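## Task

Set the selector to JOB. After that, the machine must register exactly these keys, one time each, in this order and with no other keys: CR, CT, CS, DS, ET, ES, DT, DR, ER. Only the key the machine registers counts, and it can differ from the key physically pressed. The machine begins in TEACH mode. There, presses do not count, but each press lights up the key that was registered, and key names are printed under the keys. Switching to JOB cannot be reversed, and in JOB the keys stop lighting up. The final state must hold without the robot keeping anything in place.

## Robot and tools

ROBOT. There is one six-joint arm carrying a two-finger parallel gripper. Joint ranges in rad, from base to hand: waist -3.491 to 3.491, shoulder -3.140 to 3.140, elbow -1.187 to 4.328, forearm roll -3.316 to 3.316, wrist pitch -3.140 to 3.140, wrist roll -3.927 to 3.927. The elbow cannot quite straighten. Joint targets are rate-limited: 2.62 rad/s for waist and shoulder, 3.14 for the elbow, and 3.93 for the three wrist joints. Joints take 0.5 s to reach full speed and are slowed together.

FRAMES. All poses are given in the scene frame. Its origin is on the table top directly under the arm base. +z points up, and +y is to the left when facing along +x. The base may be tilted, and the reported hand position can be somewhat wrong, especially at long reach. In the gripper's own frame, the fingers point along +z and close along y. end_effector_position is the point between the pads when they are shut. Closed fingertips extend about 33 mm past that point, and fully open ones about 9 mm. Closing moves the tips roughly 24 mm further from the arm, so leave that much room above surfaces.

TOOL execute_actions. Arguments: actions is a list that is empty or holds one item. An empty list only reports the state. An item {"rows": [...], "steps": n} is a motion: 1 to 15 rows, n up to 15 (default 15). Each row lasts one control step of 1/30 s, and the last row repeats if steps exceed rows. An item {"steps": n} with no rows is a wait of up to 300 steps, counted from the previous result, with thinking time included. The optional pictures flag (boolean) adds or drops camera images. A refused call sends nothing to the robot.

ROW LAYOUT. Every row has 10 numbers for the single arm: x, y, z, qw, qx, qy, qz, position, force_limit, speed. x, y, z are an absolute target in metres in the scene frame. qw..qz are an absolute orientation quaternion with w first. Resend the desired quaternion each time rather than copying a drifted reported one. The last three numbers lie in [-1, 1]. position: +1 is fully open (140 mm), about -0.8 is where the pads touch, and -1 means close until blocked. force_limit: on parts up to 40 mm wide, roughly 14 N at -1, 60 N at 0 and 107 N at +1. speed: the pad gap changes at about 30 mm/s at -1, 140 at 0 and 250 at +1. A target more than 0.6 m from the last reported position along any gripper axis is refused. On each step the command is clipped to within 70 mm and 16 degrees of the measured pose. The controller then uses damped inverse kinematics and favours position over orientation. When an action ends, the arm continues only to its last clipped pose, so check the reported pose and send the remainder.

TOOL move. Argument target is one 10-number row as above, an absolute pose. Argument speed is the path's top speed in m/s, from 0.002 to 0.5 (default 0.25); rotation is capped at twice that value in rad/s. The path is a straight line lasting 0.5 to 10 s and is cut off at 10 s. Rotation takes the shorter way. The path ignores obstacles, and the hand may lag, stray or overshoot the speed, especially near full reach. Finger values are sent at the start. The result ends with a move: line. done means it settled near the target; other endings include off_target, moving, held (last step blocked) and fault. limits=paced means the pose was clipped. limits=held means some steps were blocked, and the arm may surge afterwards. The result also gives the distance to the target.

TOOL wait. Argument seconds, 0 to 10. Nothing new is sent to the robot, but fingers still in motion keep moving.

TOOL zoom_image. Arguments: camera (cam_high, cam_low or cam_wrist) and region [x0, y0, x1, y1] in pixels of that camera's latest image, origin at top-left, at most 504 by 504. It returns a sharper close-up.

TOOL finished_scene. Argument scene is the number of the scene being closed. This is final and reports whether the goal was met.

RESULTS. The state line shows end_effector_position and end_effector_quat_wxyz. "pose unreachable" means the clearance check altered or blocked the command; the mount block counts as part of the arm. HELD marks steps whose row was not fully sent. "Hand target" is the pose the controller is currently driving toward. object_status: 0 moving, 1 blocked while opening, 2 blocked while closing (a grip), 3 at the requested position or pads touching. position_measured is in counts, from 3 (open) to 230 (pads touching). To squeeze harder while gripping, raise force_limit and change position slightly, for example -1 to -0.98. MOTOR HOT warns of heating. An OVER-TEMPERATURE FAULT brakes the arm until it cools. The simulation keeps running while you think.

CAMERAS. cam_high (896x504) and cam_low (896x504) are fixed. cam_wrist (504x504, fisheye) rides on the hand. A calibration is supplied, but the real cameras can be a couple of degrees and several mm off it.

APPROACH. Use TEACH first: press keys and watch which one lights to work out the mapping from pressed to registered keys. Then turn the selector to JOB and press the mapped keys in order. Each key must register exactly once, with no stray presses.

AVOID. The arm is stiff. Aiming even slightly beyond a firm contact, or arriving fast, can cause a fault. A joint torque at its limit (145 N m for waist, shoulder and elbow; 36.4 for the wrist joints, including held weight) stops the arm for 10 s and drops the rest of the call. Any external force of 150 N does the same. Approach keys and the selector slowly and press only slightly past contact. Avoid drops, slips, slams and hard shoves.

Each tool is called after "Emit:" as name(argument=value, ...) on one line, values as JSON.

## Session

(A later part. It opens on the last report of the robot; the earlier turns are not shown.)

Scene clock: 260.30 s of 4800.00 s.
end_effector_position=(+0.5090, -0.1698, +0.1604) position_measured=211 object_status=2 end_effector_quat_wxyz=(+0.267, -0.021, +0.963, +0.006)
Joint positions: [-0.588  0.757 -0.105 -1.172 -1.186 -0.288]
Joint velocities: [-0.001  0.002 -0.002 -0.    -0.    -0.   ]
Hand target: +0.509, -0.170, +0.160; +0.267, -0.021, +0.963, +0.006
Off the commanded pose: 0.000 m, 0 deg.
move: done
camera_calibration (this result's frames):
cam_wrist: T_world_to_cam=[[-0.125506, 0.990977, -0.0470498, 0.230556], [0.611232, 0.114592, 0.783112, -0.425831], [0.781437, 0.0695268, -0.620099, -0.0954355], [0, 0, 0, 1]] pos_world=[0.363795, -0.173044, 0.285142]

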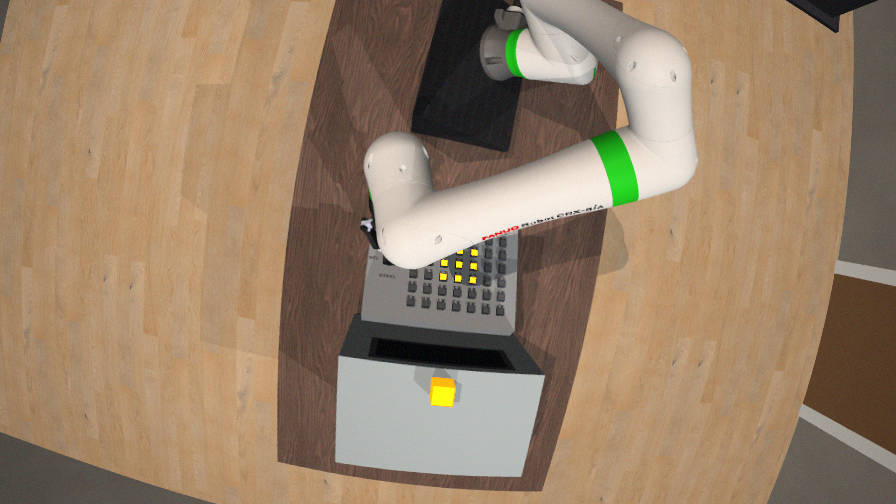

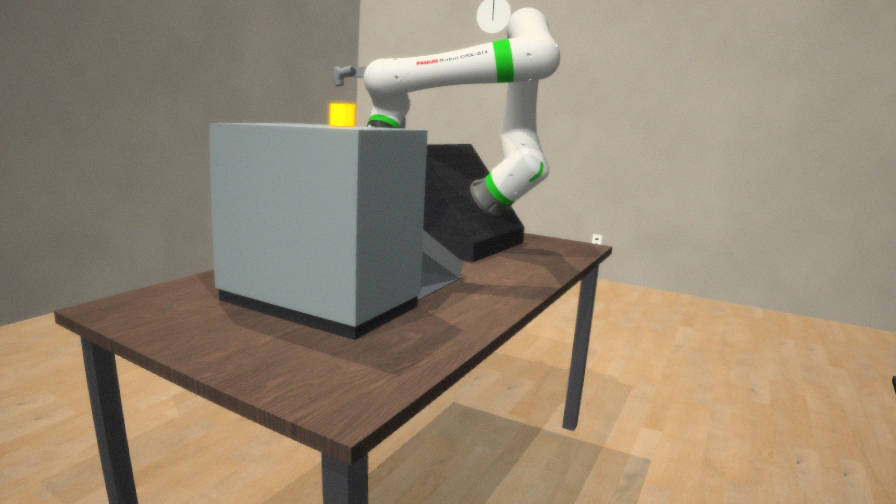

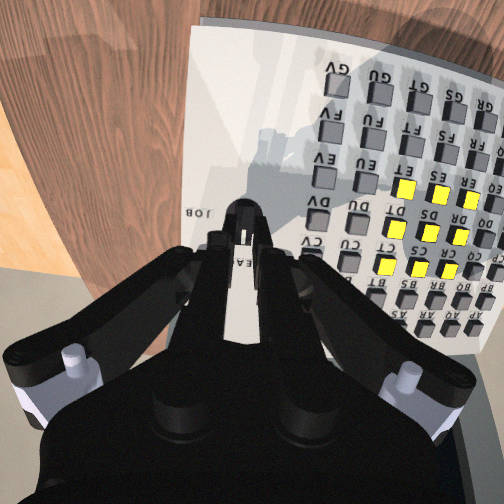

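Emit:
move(target=[0.5090,-0.1700,0.1604,0.267,-0.021,0.9635,0.006,-0.6,-1,0], speed=0.06)

Emit:
move(target=[0.5090,-0.1700,0.1604,0.2444,0.3493,0.8982,0.1077,-0.6,-1,0], speed=0.25)

Emit:
move(target=[0.5090,-0.1700,0.1604,0.1846,0.6664,0.6961,0.1930,-0.6,-1,0], speed=0.25)

Scene clock: 270.43 s of 4800.00 s.
end_effector_position=(+0.5090, -0.1700, +0.1604) position_measured=205 object_status=3 end_effector_quat_wxyz=(+0.267, -0.021, +0.963, +0.006)
Joint positions: [-0.588  0.758 -0.104 -1.172 -1.186 -0.287]
Joint velocities: [ 0.    -0.    -0.    -0.     0.     0.001]
Hand target: +0.509, -0.170, +0.160; +0.267, -0.021, +0.963, +0.006
Off the commanded pose: 0.000 m, 0 deg.
After step 90, 6.43 s passed at rest.
move: done
camera_calibration (this result's frames):
cam_wrist: T_world_to_cam=[[-0.125558, 0.990969, -0.0470704, 0.23081], [0.611188, 0.114638, 0.783139, -0.425808], [0.781463, 0.0695607, -0.620062, -0.0954129], [0, 0, 0, 1]] pos_world=[0.36379, -0.173275, 0.285169]

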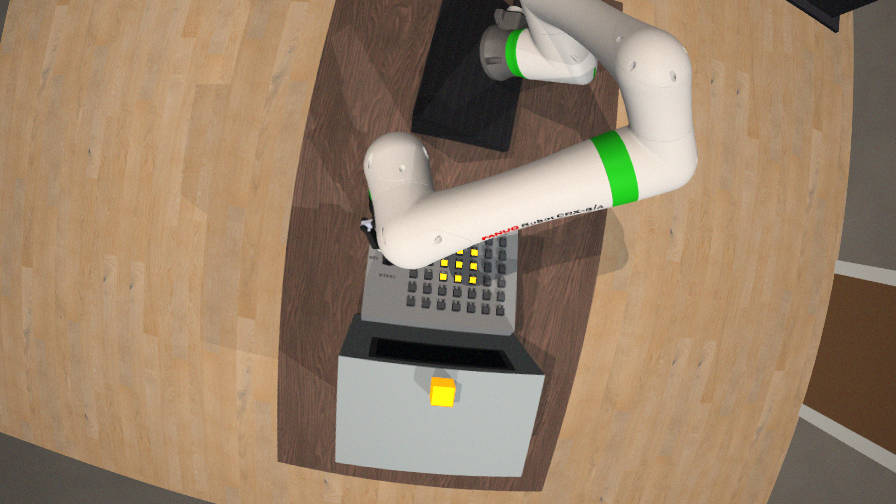

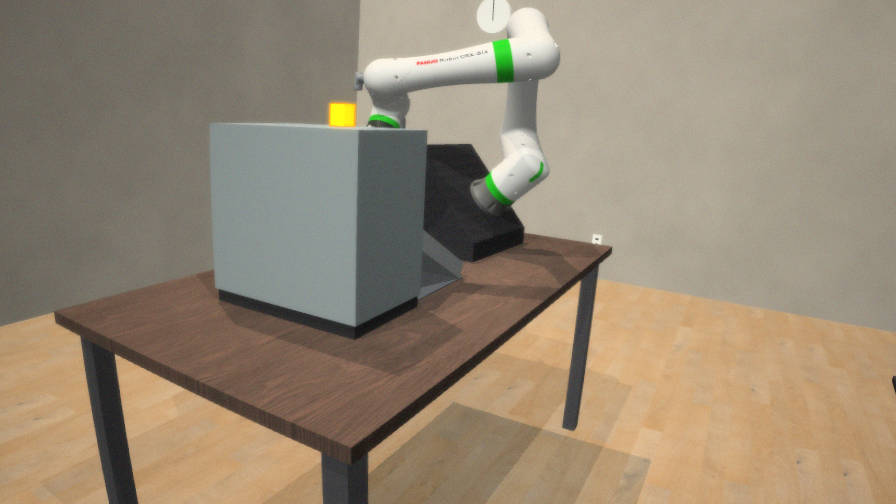

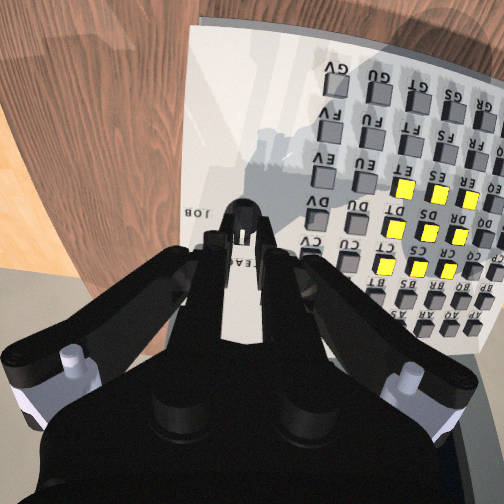

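Scene clock: 272.40 s of 4800.00 s.
end_effector_position=(+0.5089, -0.1700, +0.1602) position_measured=205 object_status=3 end_effector_quat_wxyz=(+0.244, +0.349, +0.898, +0.108)
Joint positions: [-0.589  0.758 -0.104 -1.172 -1.186 -1.072]
Joint velocities: [ 0.002 -0.001  0.     0.001 -0.    -0.005]
Hand target: +0.509, -0.170, +0.160; +0.244, +0.349, +0.898, +0.108
Off the commanded pose: 0.000 m, 0 deg.
move: done
camera_calibration (this result's frames):
cam_wrist: T_world_to_cam=[[0.511042, 0.793893, 0.329499, -0.186961], [0.460962, -0.576676, 0.674506, -0.449296], [0.7255, -0.192815, -0.66066, -0.105033], [0, 0, 0, 1]] pos_world=[0.378854, -0.130923, 0.295265]

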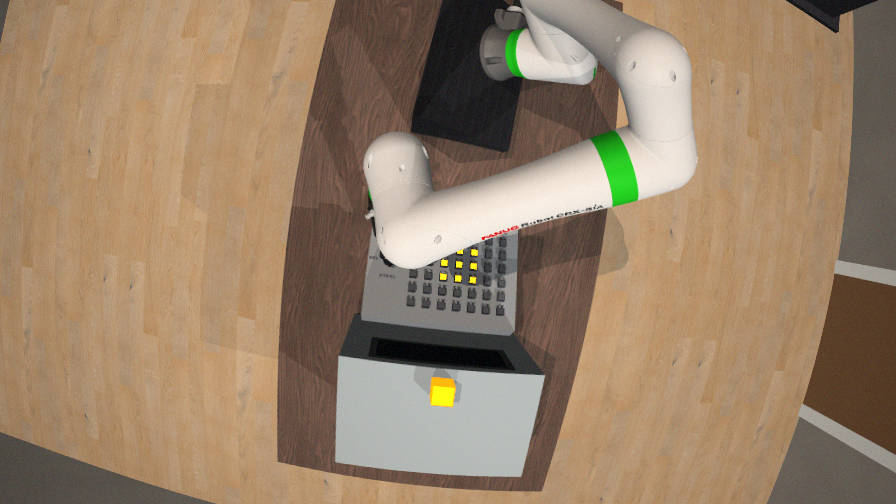

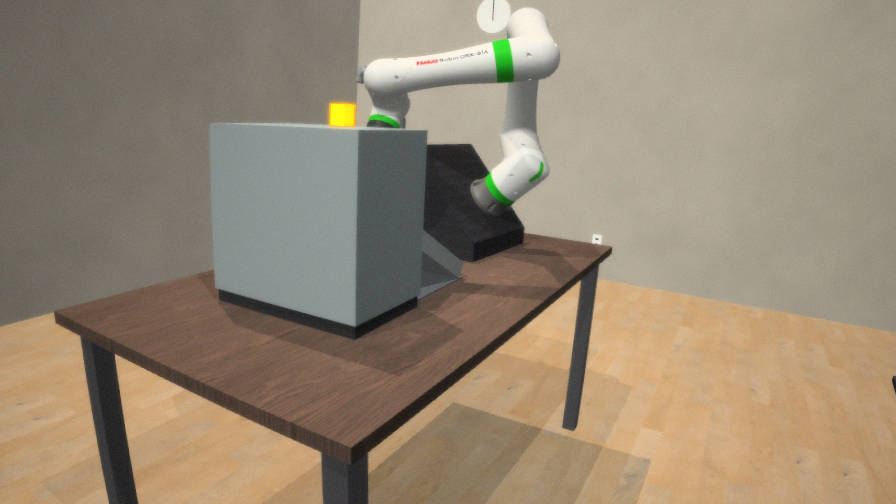

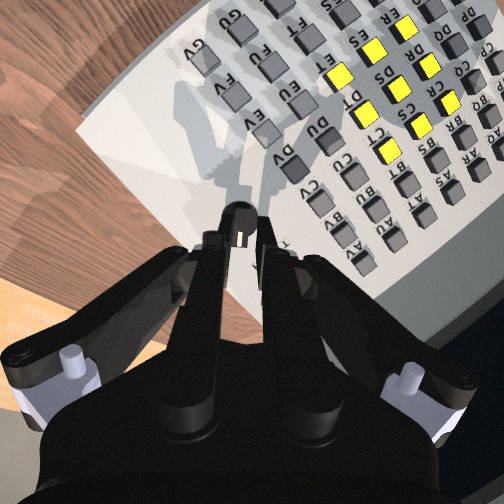

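Scene clock: 274.37 s of 4800.00 s.
end_effector_position=(+0.5090, -0.1699, +0.1604) position_measured=205 object_status=3 end_effector_quat_wxyz=(+0.185, +0.666, +0.696, +0.193)
Joint positions: [-0.588  0.758 -0.104 -1.173 -1.186 -1.858]
Joint velocities: [ 0.001 -0.002 -0.001  0.003  0.    -0.003]
Hand target: +0.509, -0.170, +0.160; +0.185, +0.666, +0.696, +0.193
Off the commanded pose: 0.000 m, 0 deg.
move: done
camera_calibration (this result's frames):
cam_wrist: T_world_to_cam=[[0.847602, 0.131923, 0.513972, -0.500546], [-0.0661494, -0.934777, 0.349021, -0.189743], [0.526493, -0.32983, -0.783592, -0.00731252], [0, 0, 0, 1]] pos_world=[0.415563, -0.113746, 0.317761]

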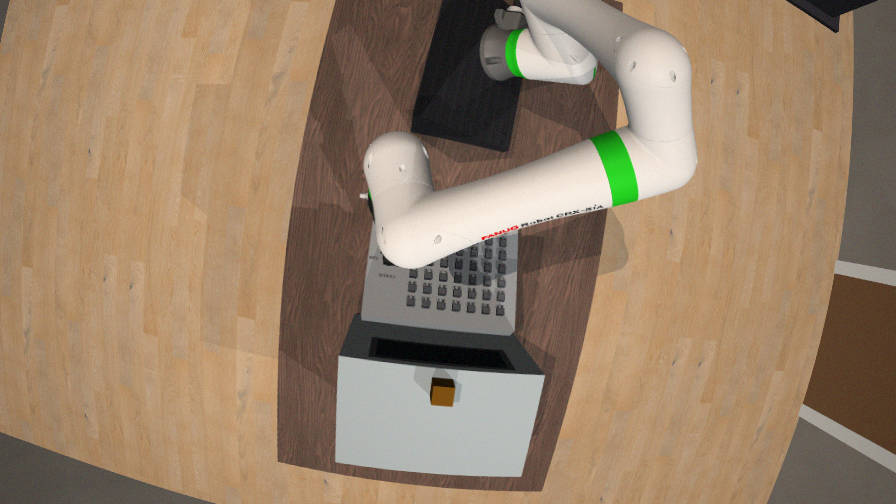

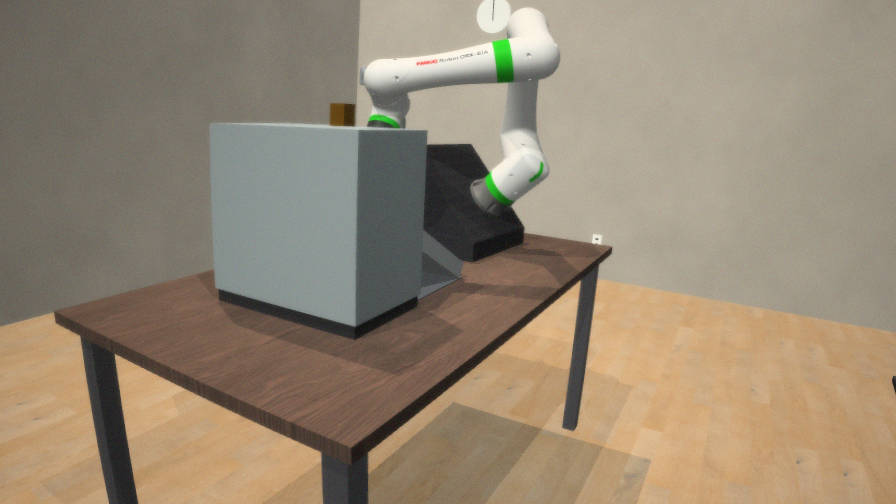

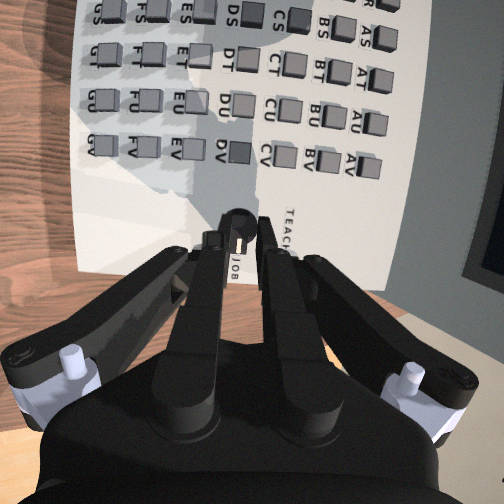

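Emit:
move(target=[0.4858,-0.171,0.199,0.1846,0.6664,0.6961,0.1930,-0.5,-1,0], speed=0.15)

Emit:
move(target=[0.5565,0.0302,0.1984,0.267,-0.021,0.9635,0.006,-1,-1,0], speed=0.35)

Emit:
move(target=[0.5668,0.0307,0.1812,0.267,-0.021,0.9635,0.006,-1,-1,0], speed=0.03)

Scene clock: 281.83 s of 4800.00 s.
end_effector_position=(+0.4857, -0.1710, +0.1989) position_measured=192 object_status=3 end_effector_quat_wxyz=(+0.185, +0.666, +0.696, +0.193)
Joint positions: [-0.655  0.712 -0.106 -1.115 -1.245 -1.881]
Joint velocities: [ 0.    -0.001  0.001  0.001 -0.001 -0.001]
Hand target: +0.486, -0.171, +0.199; +0.185, +0.666, +0.696, +0.193
Off the commanded pose: 0.000 m, 0 deg.
After step 90, 3.67 s passed at rest.
move: done
camera_calibration (this result's frames):
cam_wrist: T_world_to_cam=[[0.847748, 0.131673, 0.513796, -0.500532], [-0.0664022, -0.934726, 0.349109, -0.205585], [0.526227, -0.330074, -0.783669, 0.0349165], [0, 0, 0, 1]] pos_world=[0.3923, -0.114734, 0.356306]

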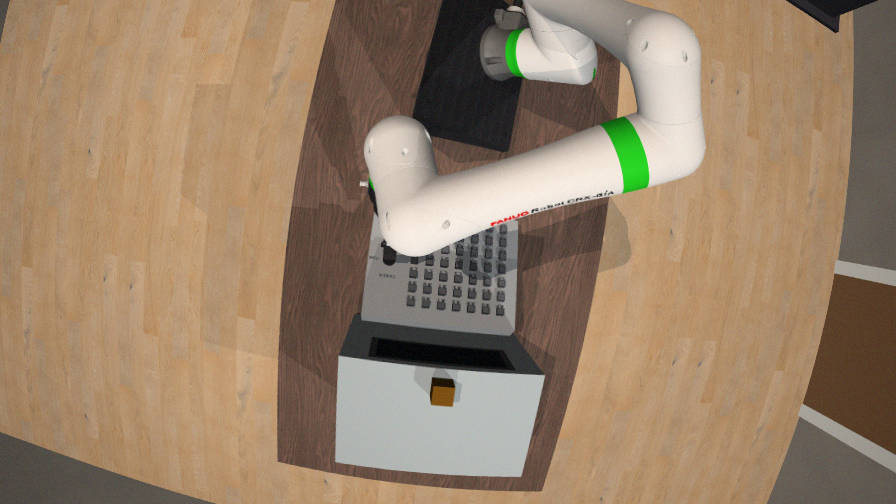

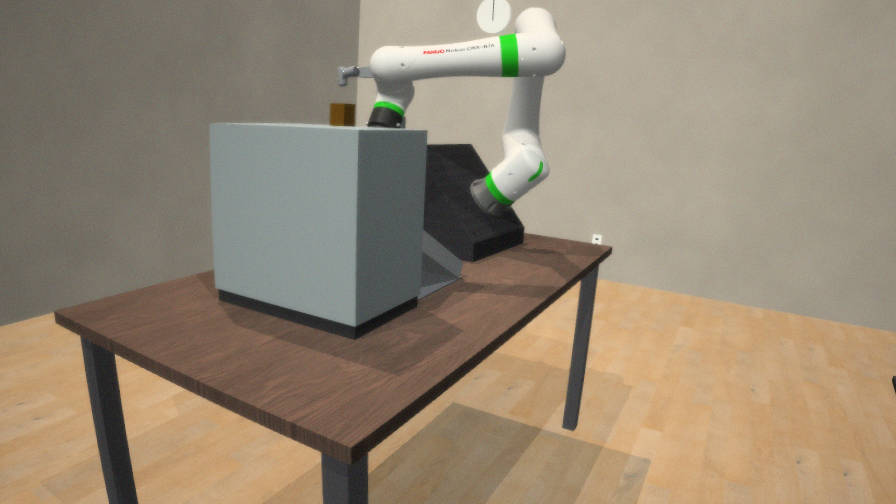

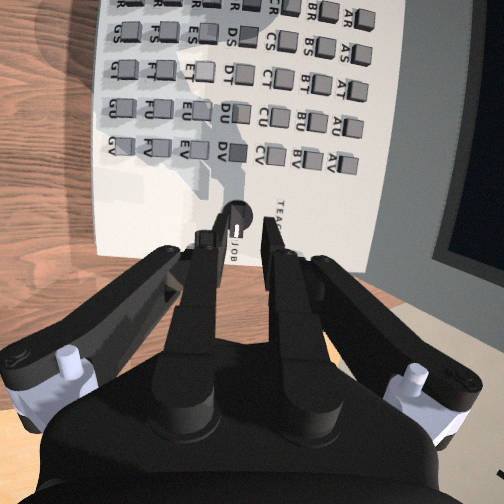

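Scene clock: 284.53 s of 4800.00 s.
end_effector_position=(+0.5568, +0.0302, +0.1986) position_measured=230 object_status=3 end_effector_quat_wxyz=(+0.268, -0.021, +0.963, +0.006)
Joint positions: [-0.35   0.303 -0.224 -1.165 -1.146 -0.698]
Joint velocities: [ 0.001 -0.002 -0.    -0.006  0.     0.003]
Hand target: +0.557, +0.030, +0.199; +0.268, -0.021, +0.963, +0.006
Off the commanded pose: 0.000 m, 0 deg.
move: done
camera_calibration (this result's frames):
cam_wrist: T_world_to_cam=[[-0.125734, 0.990947, -0.0470575, 0.040309], [0.610142, 0.114644, 0.783953, -0.507467], [0.782251, 0.0698577, -0.619034, -0.123714], [0, 0, 0, 1]] pos_world=[0.411471, 0.0268764, 0.323144]

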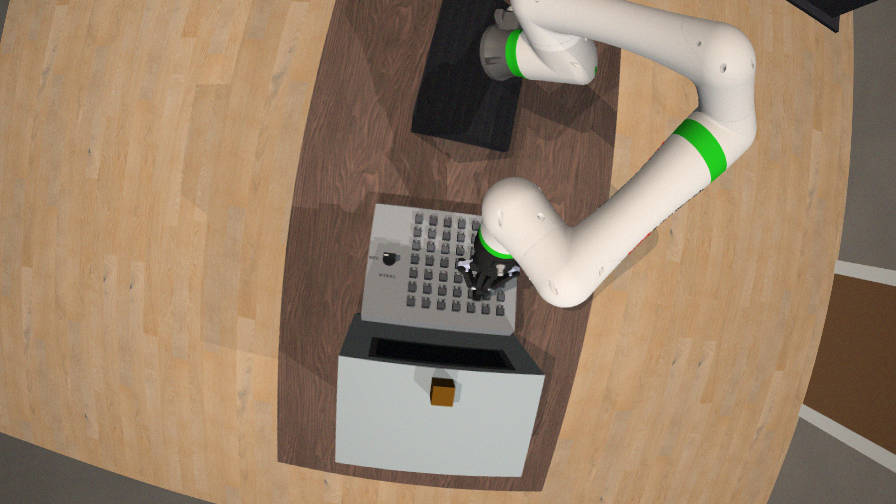

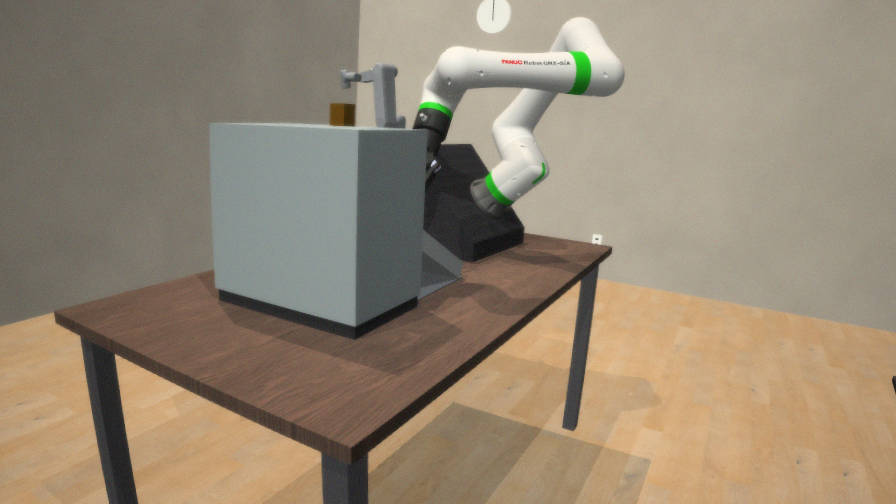

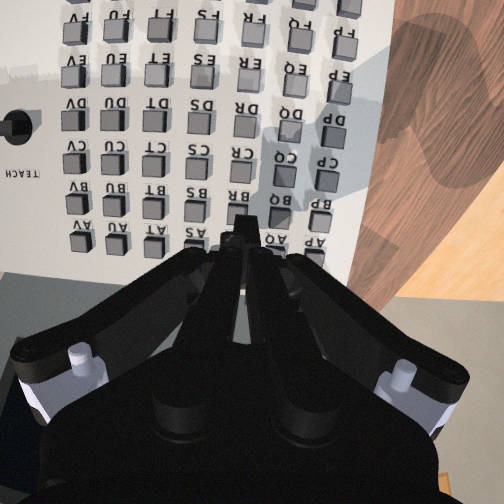

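Scene clock: 285.47 s of 4800.00 s.
end_effector_position=(+0.5668, +0.0307, +0.1813) position_measured=230 object_status=3 end_effector_quat_wxyz=(+0.267, -0.021, +0.963, +0.006)
Joint positions: [-0.317  0.327 -0.221 -1.184 -1.113 -0.69 ]
Joint velocities: [ 0.002  0.002 -0.001 -0.001  0.001  0.   ]
Hand target: +0.567, +0.031, +0.181; +0.267, -0.021, +0.963, +0.006
Off the commanded pose: 0.000 m, 0 deg.
move: done
camera_calibration (this result's frames):
cam_wrist: T_world_to_cam=[[-0.125658, 0.990956, -0.0470726, 0.0402332], [0.61119, 0.114702, 0.783128, -0.500494], [0.781445, 0.0696361, -0.620076, -0.141593], [0, 0, 0, 1]] pos_world=[0.4216, 0.0273984, 0.306046]

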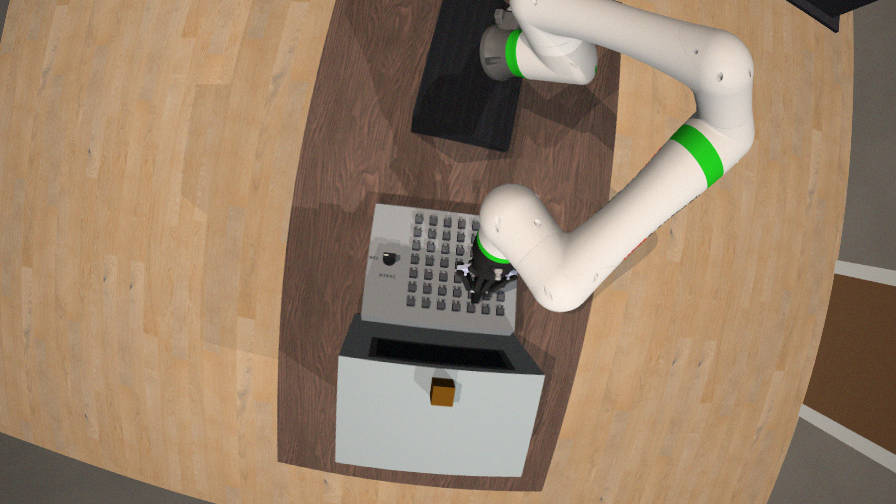

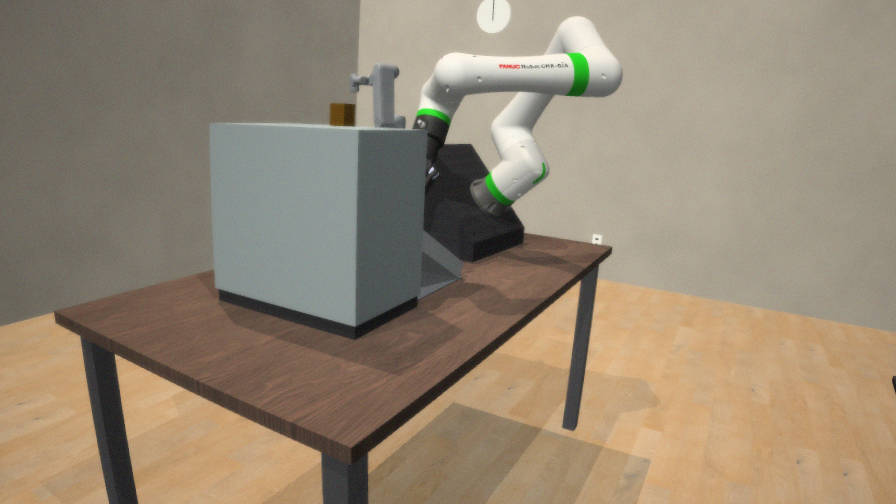

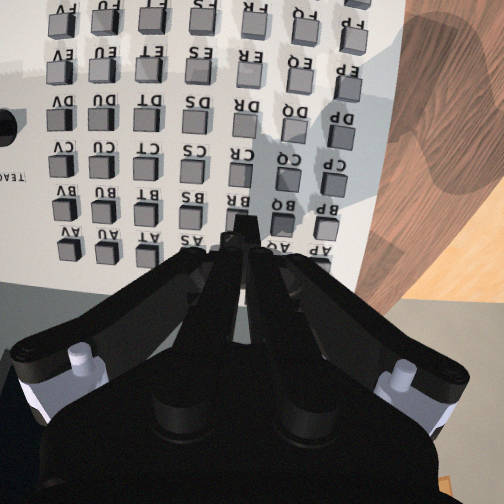

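Emit:
execute_actions(actions=[{"rows":[[0.5606,0.0304,0.1915,0.267,-0.021,0.9635,0.006,-1,-1,0],[0.5606,0.0304,0.1915,0.267,-0.021,0.9635,0.006,-1,-1,0],[0.5606,0.0304,0.1915,0.267,-0.021,0.9635,0.006,-1,-1,0],[0.5606,0.0304,0.1915,0.267,-0.021,0.9635,0.006,-1,-1,0],[0.5606,0.0304,0.1915,0.267,-0.021,0.9635,0.006,-1,-1,0],[0.561,0.020,0.1916,0.267,-0.021,0.9635,0.006,-1,-1,0],[0.5614,0.010,0.1917,0.267,-0.021,0.9635,0.006,-1,-1,0],[0.5617,0.0,0.1919,0.267,-0.021,0.9635,0.006,-1,-1,0],[0.5621,-0.010,0.192,0.267,-0.021,0.9635,0.006,-1,-1,0],[0.5625,-0.020,0.1921,0.267,-0.021,0.9635,0.006,-1,-1,0],[0.5629,-0.030,0.1922,0.267,-0.021,0.9635,0.006,-1,-1,0],[0.5632,-0.038,0.1923,0.267,-0.021,0.9635,0.006,-1,-1,0]],"steps":15}], pictures=false)

Emit:
move(target=[0.5694,-0.0377,0.1820,0.267,-0.021,0.9635,0.006,-1,-1,0], speed=0.025)

Emit:
execute_actions(actions=[{"rows":[[0.5694,-0.0377,0.1820,0.267,-0.021,0.9635,0.006,-1,-1,0],[0.5694,-0.0377,0.1820,0.267,-0.021,0.9635,0.006,-1,-1,0],[0.5632,-0.038,0.1923,0.267,-0.021,0.9635,0.006,-1,-1,0],[0.5632,-0.038,0.1923,0.267,-0.021,0.9635,0.006,-1,-1,0],[0.5632,-0.038,0.1923,0.267,-0.021,0.9635,0.006,-1,-1,0],[0.5632,-0.038,0.1923,0.267,-0.021,0.9635,0.006,-1,-1,0],[0.5632,-0.038,0.1923,0.267,-0.021,0.9635,0.006,-1,-1,0],[0.563,-0.031,0.1922,0.267,-0.021,0.9635,0.006,-1,-1,0],[0.5627,-0.024,0.1921,0.267,-0.021,0.9635,0.006,-1,-1,0],[0.5625,-0.017,0.192,0.267,-0.021,0.9635,0.006,-1,-1,0],[0.5622,-0.010,0.1919,0.267,-0.021,0.9635,0.006,-1,-1,0],[0.562,-0.0038,0.1918,0.267,-0.021,0.9635,0.006,-1,-1,0]],"steps":15}], pictures=false)

Emit:
move(target=[0.5682,-0.0035,0.1815,0.267,-0.021,0.9635,0.006,-1,-1,0], speed=0.025)

Scene clock: 301.10 s of 4800.00 s.
end_effector_position=(+0.5610, -0.0269, +0.1922) position_measured=230 object_status=3 end_effector_quat_wxyz=(+0.267, -0.020, +0.964, +0.004)
Joint positions: [-0.408  0.44  -0.172 -1.173 -1.156 -0.596]
Joint velocities: [-0.199  0.414  0.207 -0.    -0.08   0.281]
Hand target: +0.562, -0.038, +0.192; +0.267, -0.021, +0.963, +0.005
Off the commanded pose: 0.011 m, 0 deg.
Steps of this call (steps 1 to 90: nothing new was sent; then 12.13 s passed at rest; steps 91 to 105: all 15 steps of this action). Readings (end_effector_position | what the end effector reports):
91: (+0.5668, +0.0307, +0.1813) | position_measured=230 object_status=3
92: (+0.5660, +0.0309, +0.1830) | position_measured=230 object_status=3
94: (+0.5624, +0.0305, +0.1889) | position_measured=230 object_status=3
98: (+0.5612, +0.0246, +0.1921) | position_measured=230 object_status=3
105: the state above

Scene clock: 302.17 s of 4800.00 s.
end_effector_position=(+0.5694, -0.0377, +0.1820) position_measured=230 object_status=3 end_effector_quat_wxyz=(+0.267, -0.021, +0.963, +0.006)
Joint positions: [-0.402  0.485 -0.151 -1.188 -1.145 -0.571]
Joint velocities: [ 0.001  0.002  0.002 -0.001  0.     0.002]
Hand target: +0.569, -0.038, +0.182; +0.267, -0.021, +0.963, +0.006
Off the commanded pose: 0.000 m, 0 deg.
move: done
camera_calibration (this result's frames):
cam_wrist: T_world_to_cam=[[-0.125573, 0.990967, -0.0470798, 0.108335], [0.611247, 0.11466, 0.78309, -0.494848], [0.781414, 0.0695574, -0.620124, -0.138345], [0, 0, 0, 1]] pos_world=[0.424183, -0.0409941, 0.30682]

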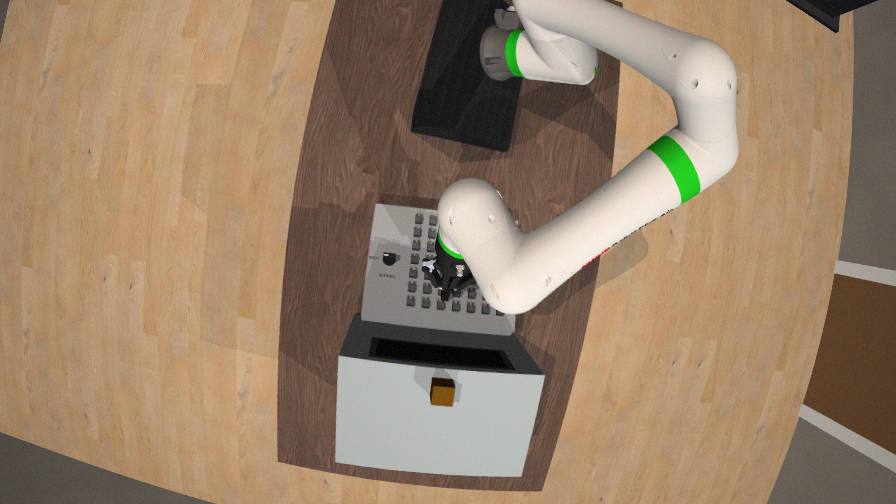

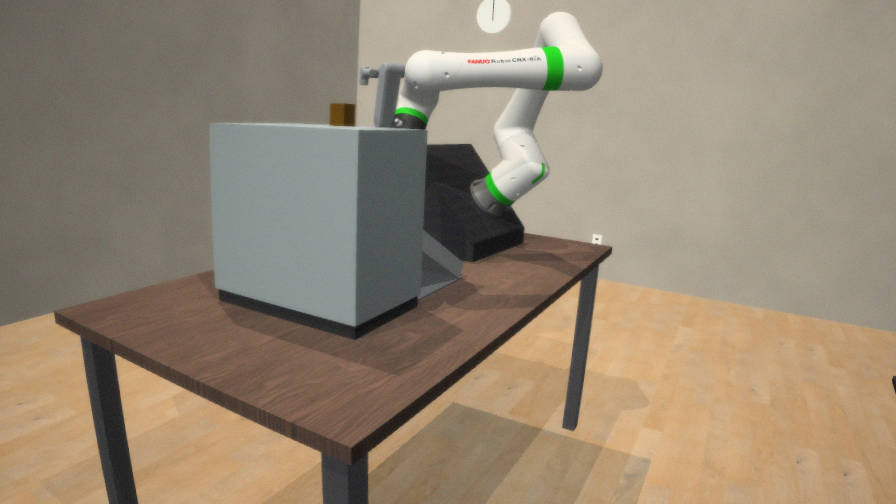

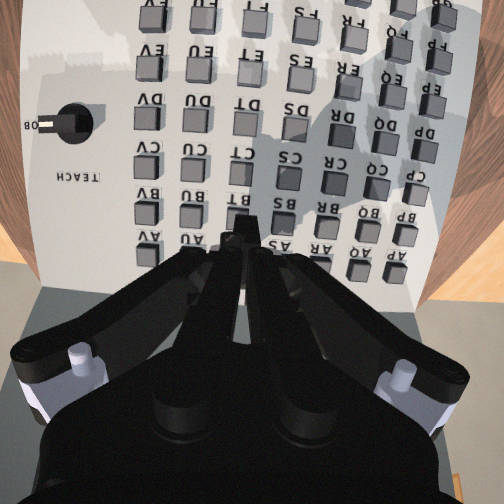

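Scene clock: 302.67 s of 4800.00 s.
end_effector_position=(+0.5621, -0.0089, +0.1916) position_measured=230 object_status=3 end_effector_quat_wxyz=(+0.267, -0.022, +0.963, +0.007)
Joint positions: [-0.387  0.405 -0.186 -1.177 -1.152 -0.621]
Joint velocities: [ 0.12  -0.236 -0.108 -0.001  0.048 -0.173]
Hand target: +0.562, -0.004, +0.192; +0.267, -0.021, +0.963, +0.006
Off the commanded pose: 0.005 m, 0 deg.
Steps of this call (steps 1 to 15: all 15 steps of this action). Readings (end_effector_position | what the end effector reports):
1: (+0.5694, -0.0377, +0.1820) | position_measured=230 object_status=3
2: (+0.5694, -0.0377, +0.1820) | position_measured=230 object_status=3
4: (+0.5684, -0.0375, +0.1839) | position_measured=230 object_status=3
8: (+0.5638, -0.0378, +0.1916) | position_measured=230 object_status=3
15: the state above

Scene clock: 303.67 s of 4800.00 s.
end_effector_position=(+0.5682, -0.0035, +0.1816) position_measured=230 object_status=3 end_effector_quat_wxyz=(+0.267, -0.021, +0.963, +0.006)
Joint positions: [-0.361  0.406 -0.189 -1.188 -1.13  -0.626]
Joint velocities: [ 0.     0.001 -0.001 -0.002  0.001  0.001]
Hand target: +0.568, -0.003, +0.182; +0.267, -0.021, +0.963, +0.006
Off the commanded pose: 0.000 m, 0 deg.
move: done
camera_calibration (this result's frames):
cam_wrist: T_world_to_cam=[[-0.125628, 0.99096, -0.0470726, 0.0742941], [0.611187, 0.114683, 0.783134, -0.497635], [0.781453, 0.0696133, -0.620069, -0.140123], [0, 0, 0, 1]] pos_world=[0.422981, -0.00679779, 0.306326]

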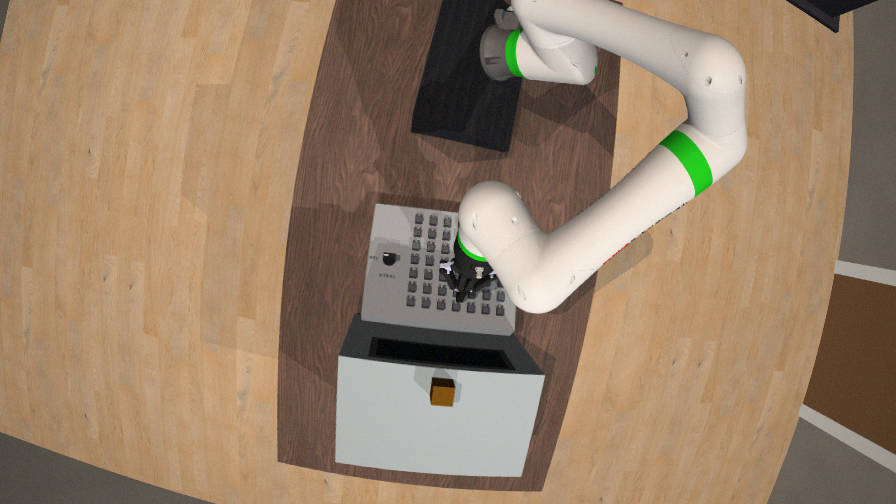

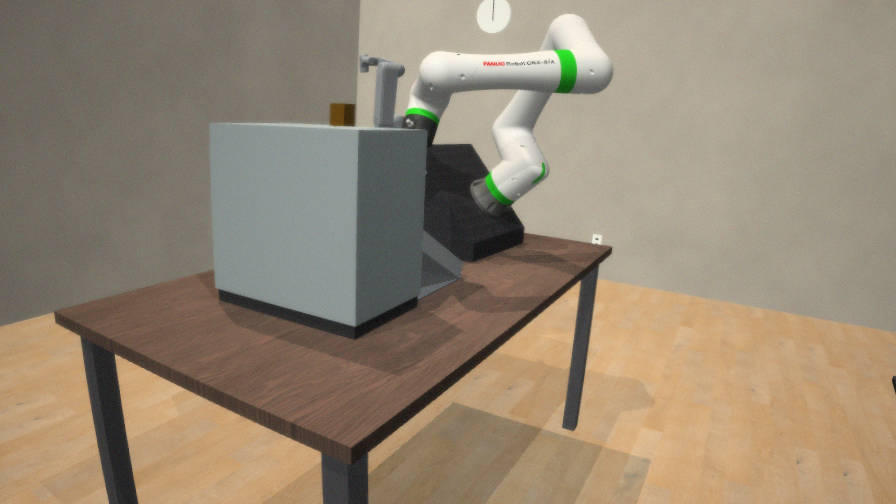

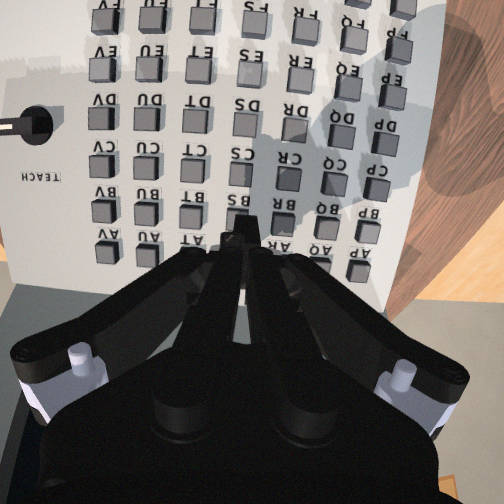

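Emit:
execute_actions(actions=[{"rows":[[0.562,-0.0038,0.1918,0.267,-0.021,0.9635,0.006,-1,-1,0],[0.562,-0.0038,0.1918,0.267,-0.021,0.9635,0.006,-1,-1,0],[0.562,-0.0038,0.1918,0.267,-0.021,0.9635,0.006,-1,-1,0],[0.562,-0.0038,0.1918,0.267,-0.021,0.9635,0.006,-1,-1,0],[0.562,-0.0038,0.1918,0.267,-0.021,0.9635,0.006,-1,-1,0],[0.562,-0.0038,0.1918,0.267,-0.021,0.9635,0.006,-1,-1,0],[0.556,-0.0041,0.1885,0.267,-0.021,0.9635,0.006,-1,-1,0],[0.550,-0.0043,0.1852,0.267,-0.021,0.9635,0.006,-1,-1,0],[0.544,-0.0046,0.1818,0.267,-0.021,0.9635,0.006,-1,-1,0],[0.538,-0.0048,0.1785,0.267,-0.021,0.9635,0.006,-1,-1,0],[0.5323,-0.0051,0.1753,0.267,-0.021,0.9635,0.006,-1,-1,0]],"steps":15}], pictures=false)

Emit:
move(target=[0.5385,-0.0048,0.1650,0.267,-0.021,0.9635,0.006,-1,-1,0], speed=0.025)

Emit:
execute_actions(actions=[{"rows":[[0.5385,-0.0048,0.1650,0.267,-0.021,0.9635,0.006,-1,-1,0],[0.5385,-0.0048,0.1650,0.267,-0.021,0.9635,0.006,-1,-1,0],[0.5323,-0.0051,0.1753,0.267,-0.021,0.9635,0.006,-1,-1,0],[0.5323,-0.0051,0.1753,0.267,-0.021,0.9635,0.006,-1,-1,0],[0.5323,-0.0051,0.1753,0.267,-0.021,0.9635,0.006,-1,-1,0],[0.5323,-0.0051,0.1753,0.267,-0.021,0.9635,0.006,-1,-1,0],[0.5323,-0.0051,0.1753,0.267,-0.021,0.9635,0.006,-1,-1,0],[0.5323,-0.0051,0.1753,0.267,-0.021,0.9635,0.006,-1,-1,0],[0.5282,-0.0102,0.173,0.267,-0.021,0.9635,0.006,-1,-1,0],[0.5241,-0.0152,0.1708,0.267,-0.021,0.9635,0.006,-1,-1,0],[0.520,-0.0203,0.1685,0.267,-0.021,0.9635,0.006,-1,-1,0],[0.516,-0.0254,0.1662,0.267,-0.021,0.9635,0.006,-1,-1,0],[0.5119,-0.0305,0.164,0.267,-0.021,0.9635,0.006,-1,-1,0],[0.5078,-0.0355,0.1617,0.267,-0.021,0.9635,0.006,-1,-1,0],[0.5037,-0.0406,0.1594,0.267,-0.021,0.9635,0.006,-1,-1,0]],"steps":15}], pictures=false)

Emit:
move(target=[0.5099,-0.0403,0.1491,0.267,-0.021,0.9635,0.006,-1,-1,0], speed=0.025)

Scene clock: 321.83 s of 4800.00 s.
end_effector_position=(+0.5340, -0.0050, +0.1759) position_measured=230 object_status=3 end_effector_quat_wxyz=(+0.266, -0.021, +0.964, +0.006)
Joint positions: [-0.393  0.368 -0.27  -1.191 -1.139 -0.573]
Joint velocities: [-0.032 -0.04  -0.131 -0.035  0.016  0.11 ]
Hand target: +0.532, -0.005, +0.175; +0.267, -0.021, +0.964, +0.006
Off the commanded pose: 0.002 m, 0 deg.
Steps of this call (steps 1 to 90: nothing new was sent; then 14.67 s passed at rest; steps 91 to 105: all 15 steps of this action). Readings (end_effector_position | what the end effector reports):
91: (+0.5682, -0.0035, +0.1816) | position_measured=230 object_status=3
92: (+0.5674, -0.0033, +0.1833) | position_measured=230 object_status=3
94: (+0.5639, -0.0037, +0.1893) | position_measured=230 object_status=3
98: (+0.5603, -0.0039, +0.1906) | position_measured=230 object_status=3
105: the state above

Scene clock: 322.80 s of 4800.00 s.
end_effector_position=(+0.5385, -0.0048, +0.1651) position_measured=230 object_status=3 end_effector_quat_wxyz=(+0.267, -0.021, +0.963, +0.006)
Joint positions: [-0.375  0.381 -0.272 -1.208 -1.119 -0.561]
Joint velocities: [ 0.001  0.002  0.001 -0.001  0.001  0.001]
Hand target: +0.539, -0.005, +0.165; +0.267, -0.021, +0.963, +0.006
Off the commanded pose: 0.000 m, 0 deg.
move: done
camera_calibration (this result's frames):
cam_wrist: T_world_to_cam=[[-0.125625, 0.99096, -0.0470857, 0.0710775], [0.61124, 0.114696, 0.78309, -0.466414], [0.781412, 0.0695948, -0.620123, -0.127015], [0, 0, 0, 1]] pos_world=[0.393271, -0.0080995, 0.289827]

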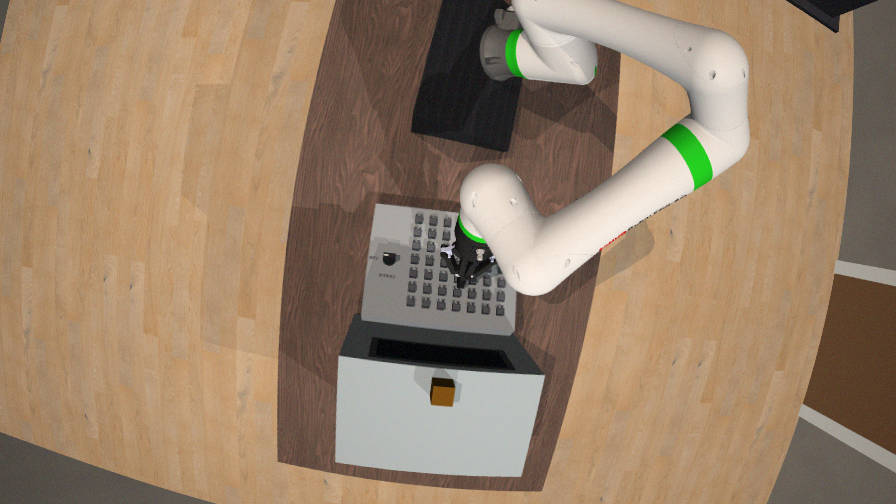

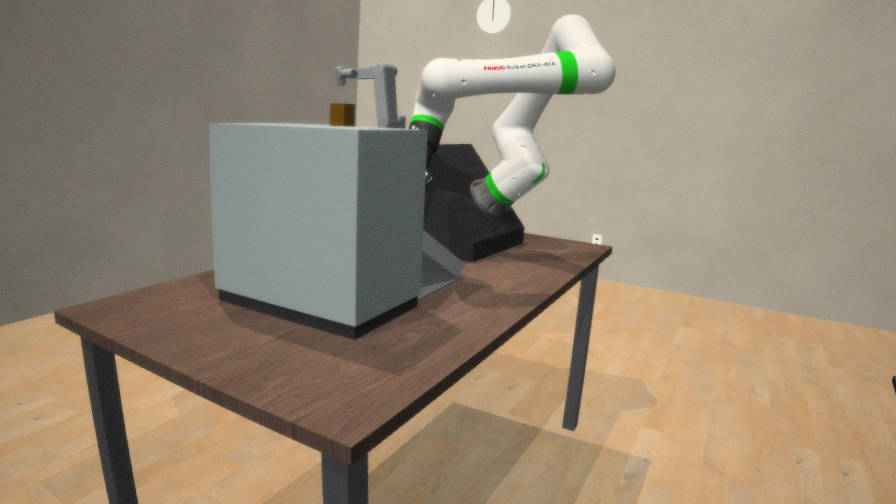

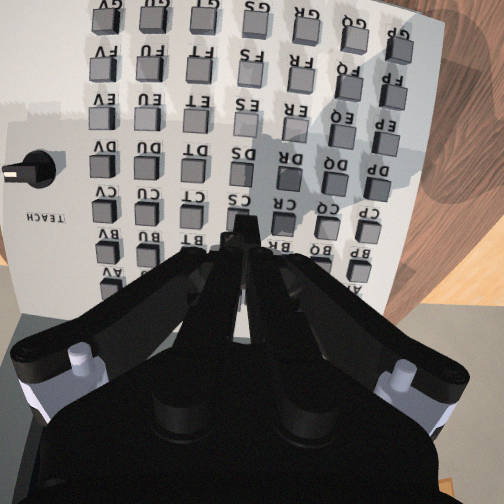

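Scene clock: 323.30 s of 4800.00 s.
end_effector_position=(+0.5157, -0.0249, +0.1661) position_measured=230 object_status=3 end_effector_quat_wxyz=(+0.266, -0.021, +0.964, +0.006)
Joint positions: [-0.428  0.401 -0.3   -1.201 -1.14  -0.498]
Joint velocities: [-0.227  0.252 -0.153 -0.049 -0.015  0.469]
Hand target: +0.504, -0.039, +0.159; +0.266, -0.020, +0.964, +0.006
Off the commanded pose: 0.021 m, 0 deg.
Steps of this call (steps 1 to 15: all 15 steps of this action). Readings (end_effector_position | what the end effector reports):
1: (+0.5385, -0.0048, +0.1650) | position_measured=230 object_status=3
2: (+0.5385, -0.0048, +0.1650) | position_measured=230 object_status=3
4: (+0.5376, -0.0046, +0.1668) | position_measured=230 object_status=3
8: (+0.5329, -0.0051, +0.1746) | position_measured=230 object_status=3
15: the state above

Scene clock: 324.40 s of 4800.00 s.
end_effector_position=(+0.5099, -0.0403, +0.1491) position_measured=230 object_status=3 end_effector_quat_wxyz=(+0.267, -0.021, +0.963, +0.006)
Joint positions: [-0.436  0.449 -0.311 -1.225 -1.125 -0.432]
Joint velocities: [ 0.     0.001 -0.001 -0.001  0.001  0.002]
Hand target: +0.510, -0.040, +0.149; +0.267, -0.021, +0.963, +0.006
Off the commanded pose: 0.000 m, 0 deg.
move: done
camera_calibration (this result's frames):
cam_wrist: T_world_to_cam=[[-0.125591, 0.990965, -0.0470655, 0.101897], [0.61137, 0.11467, 0.782992, -0.432404], [0.781315, 0.0695621, -0.620248, -0.112007], [0, 0, 0, 1]] pos_world=[0.364669, -0.0436007, 0.273892]

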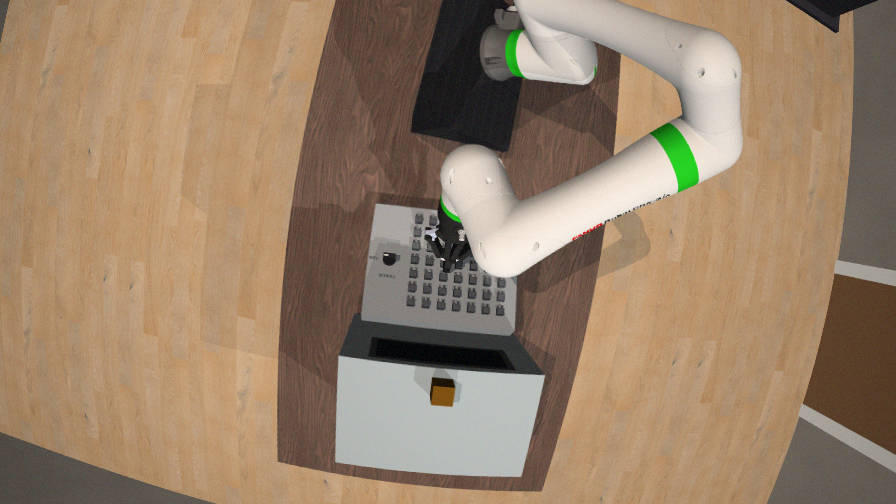

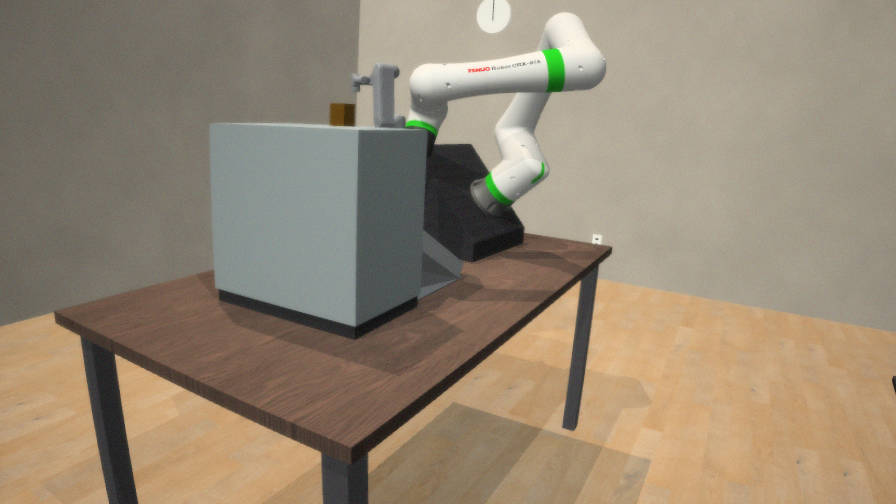

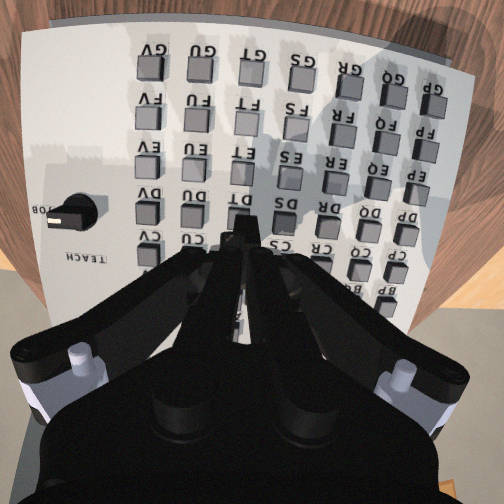

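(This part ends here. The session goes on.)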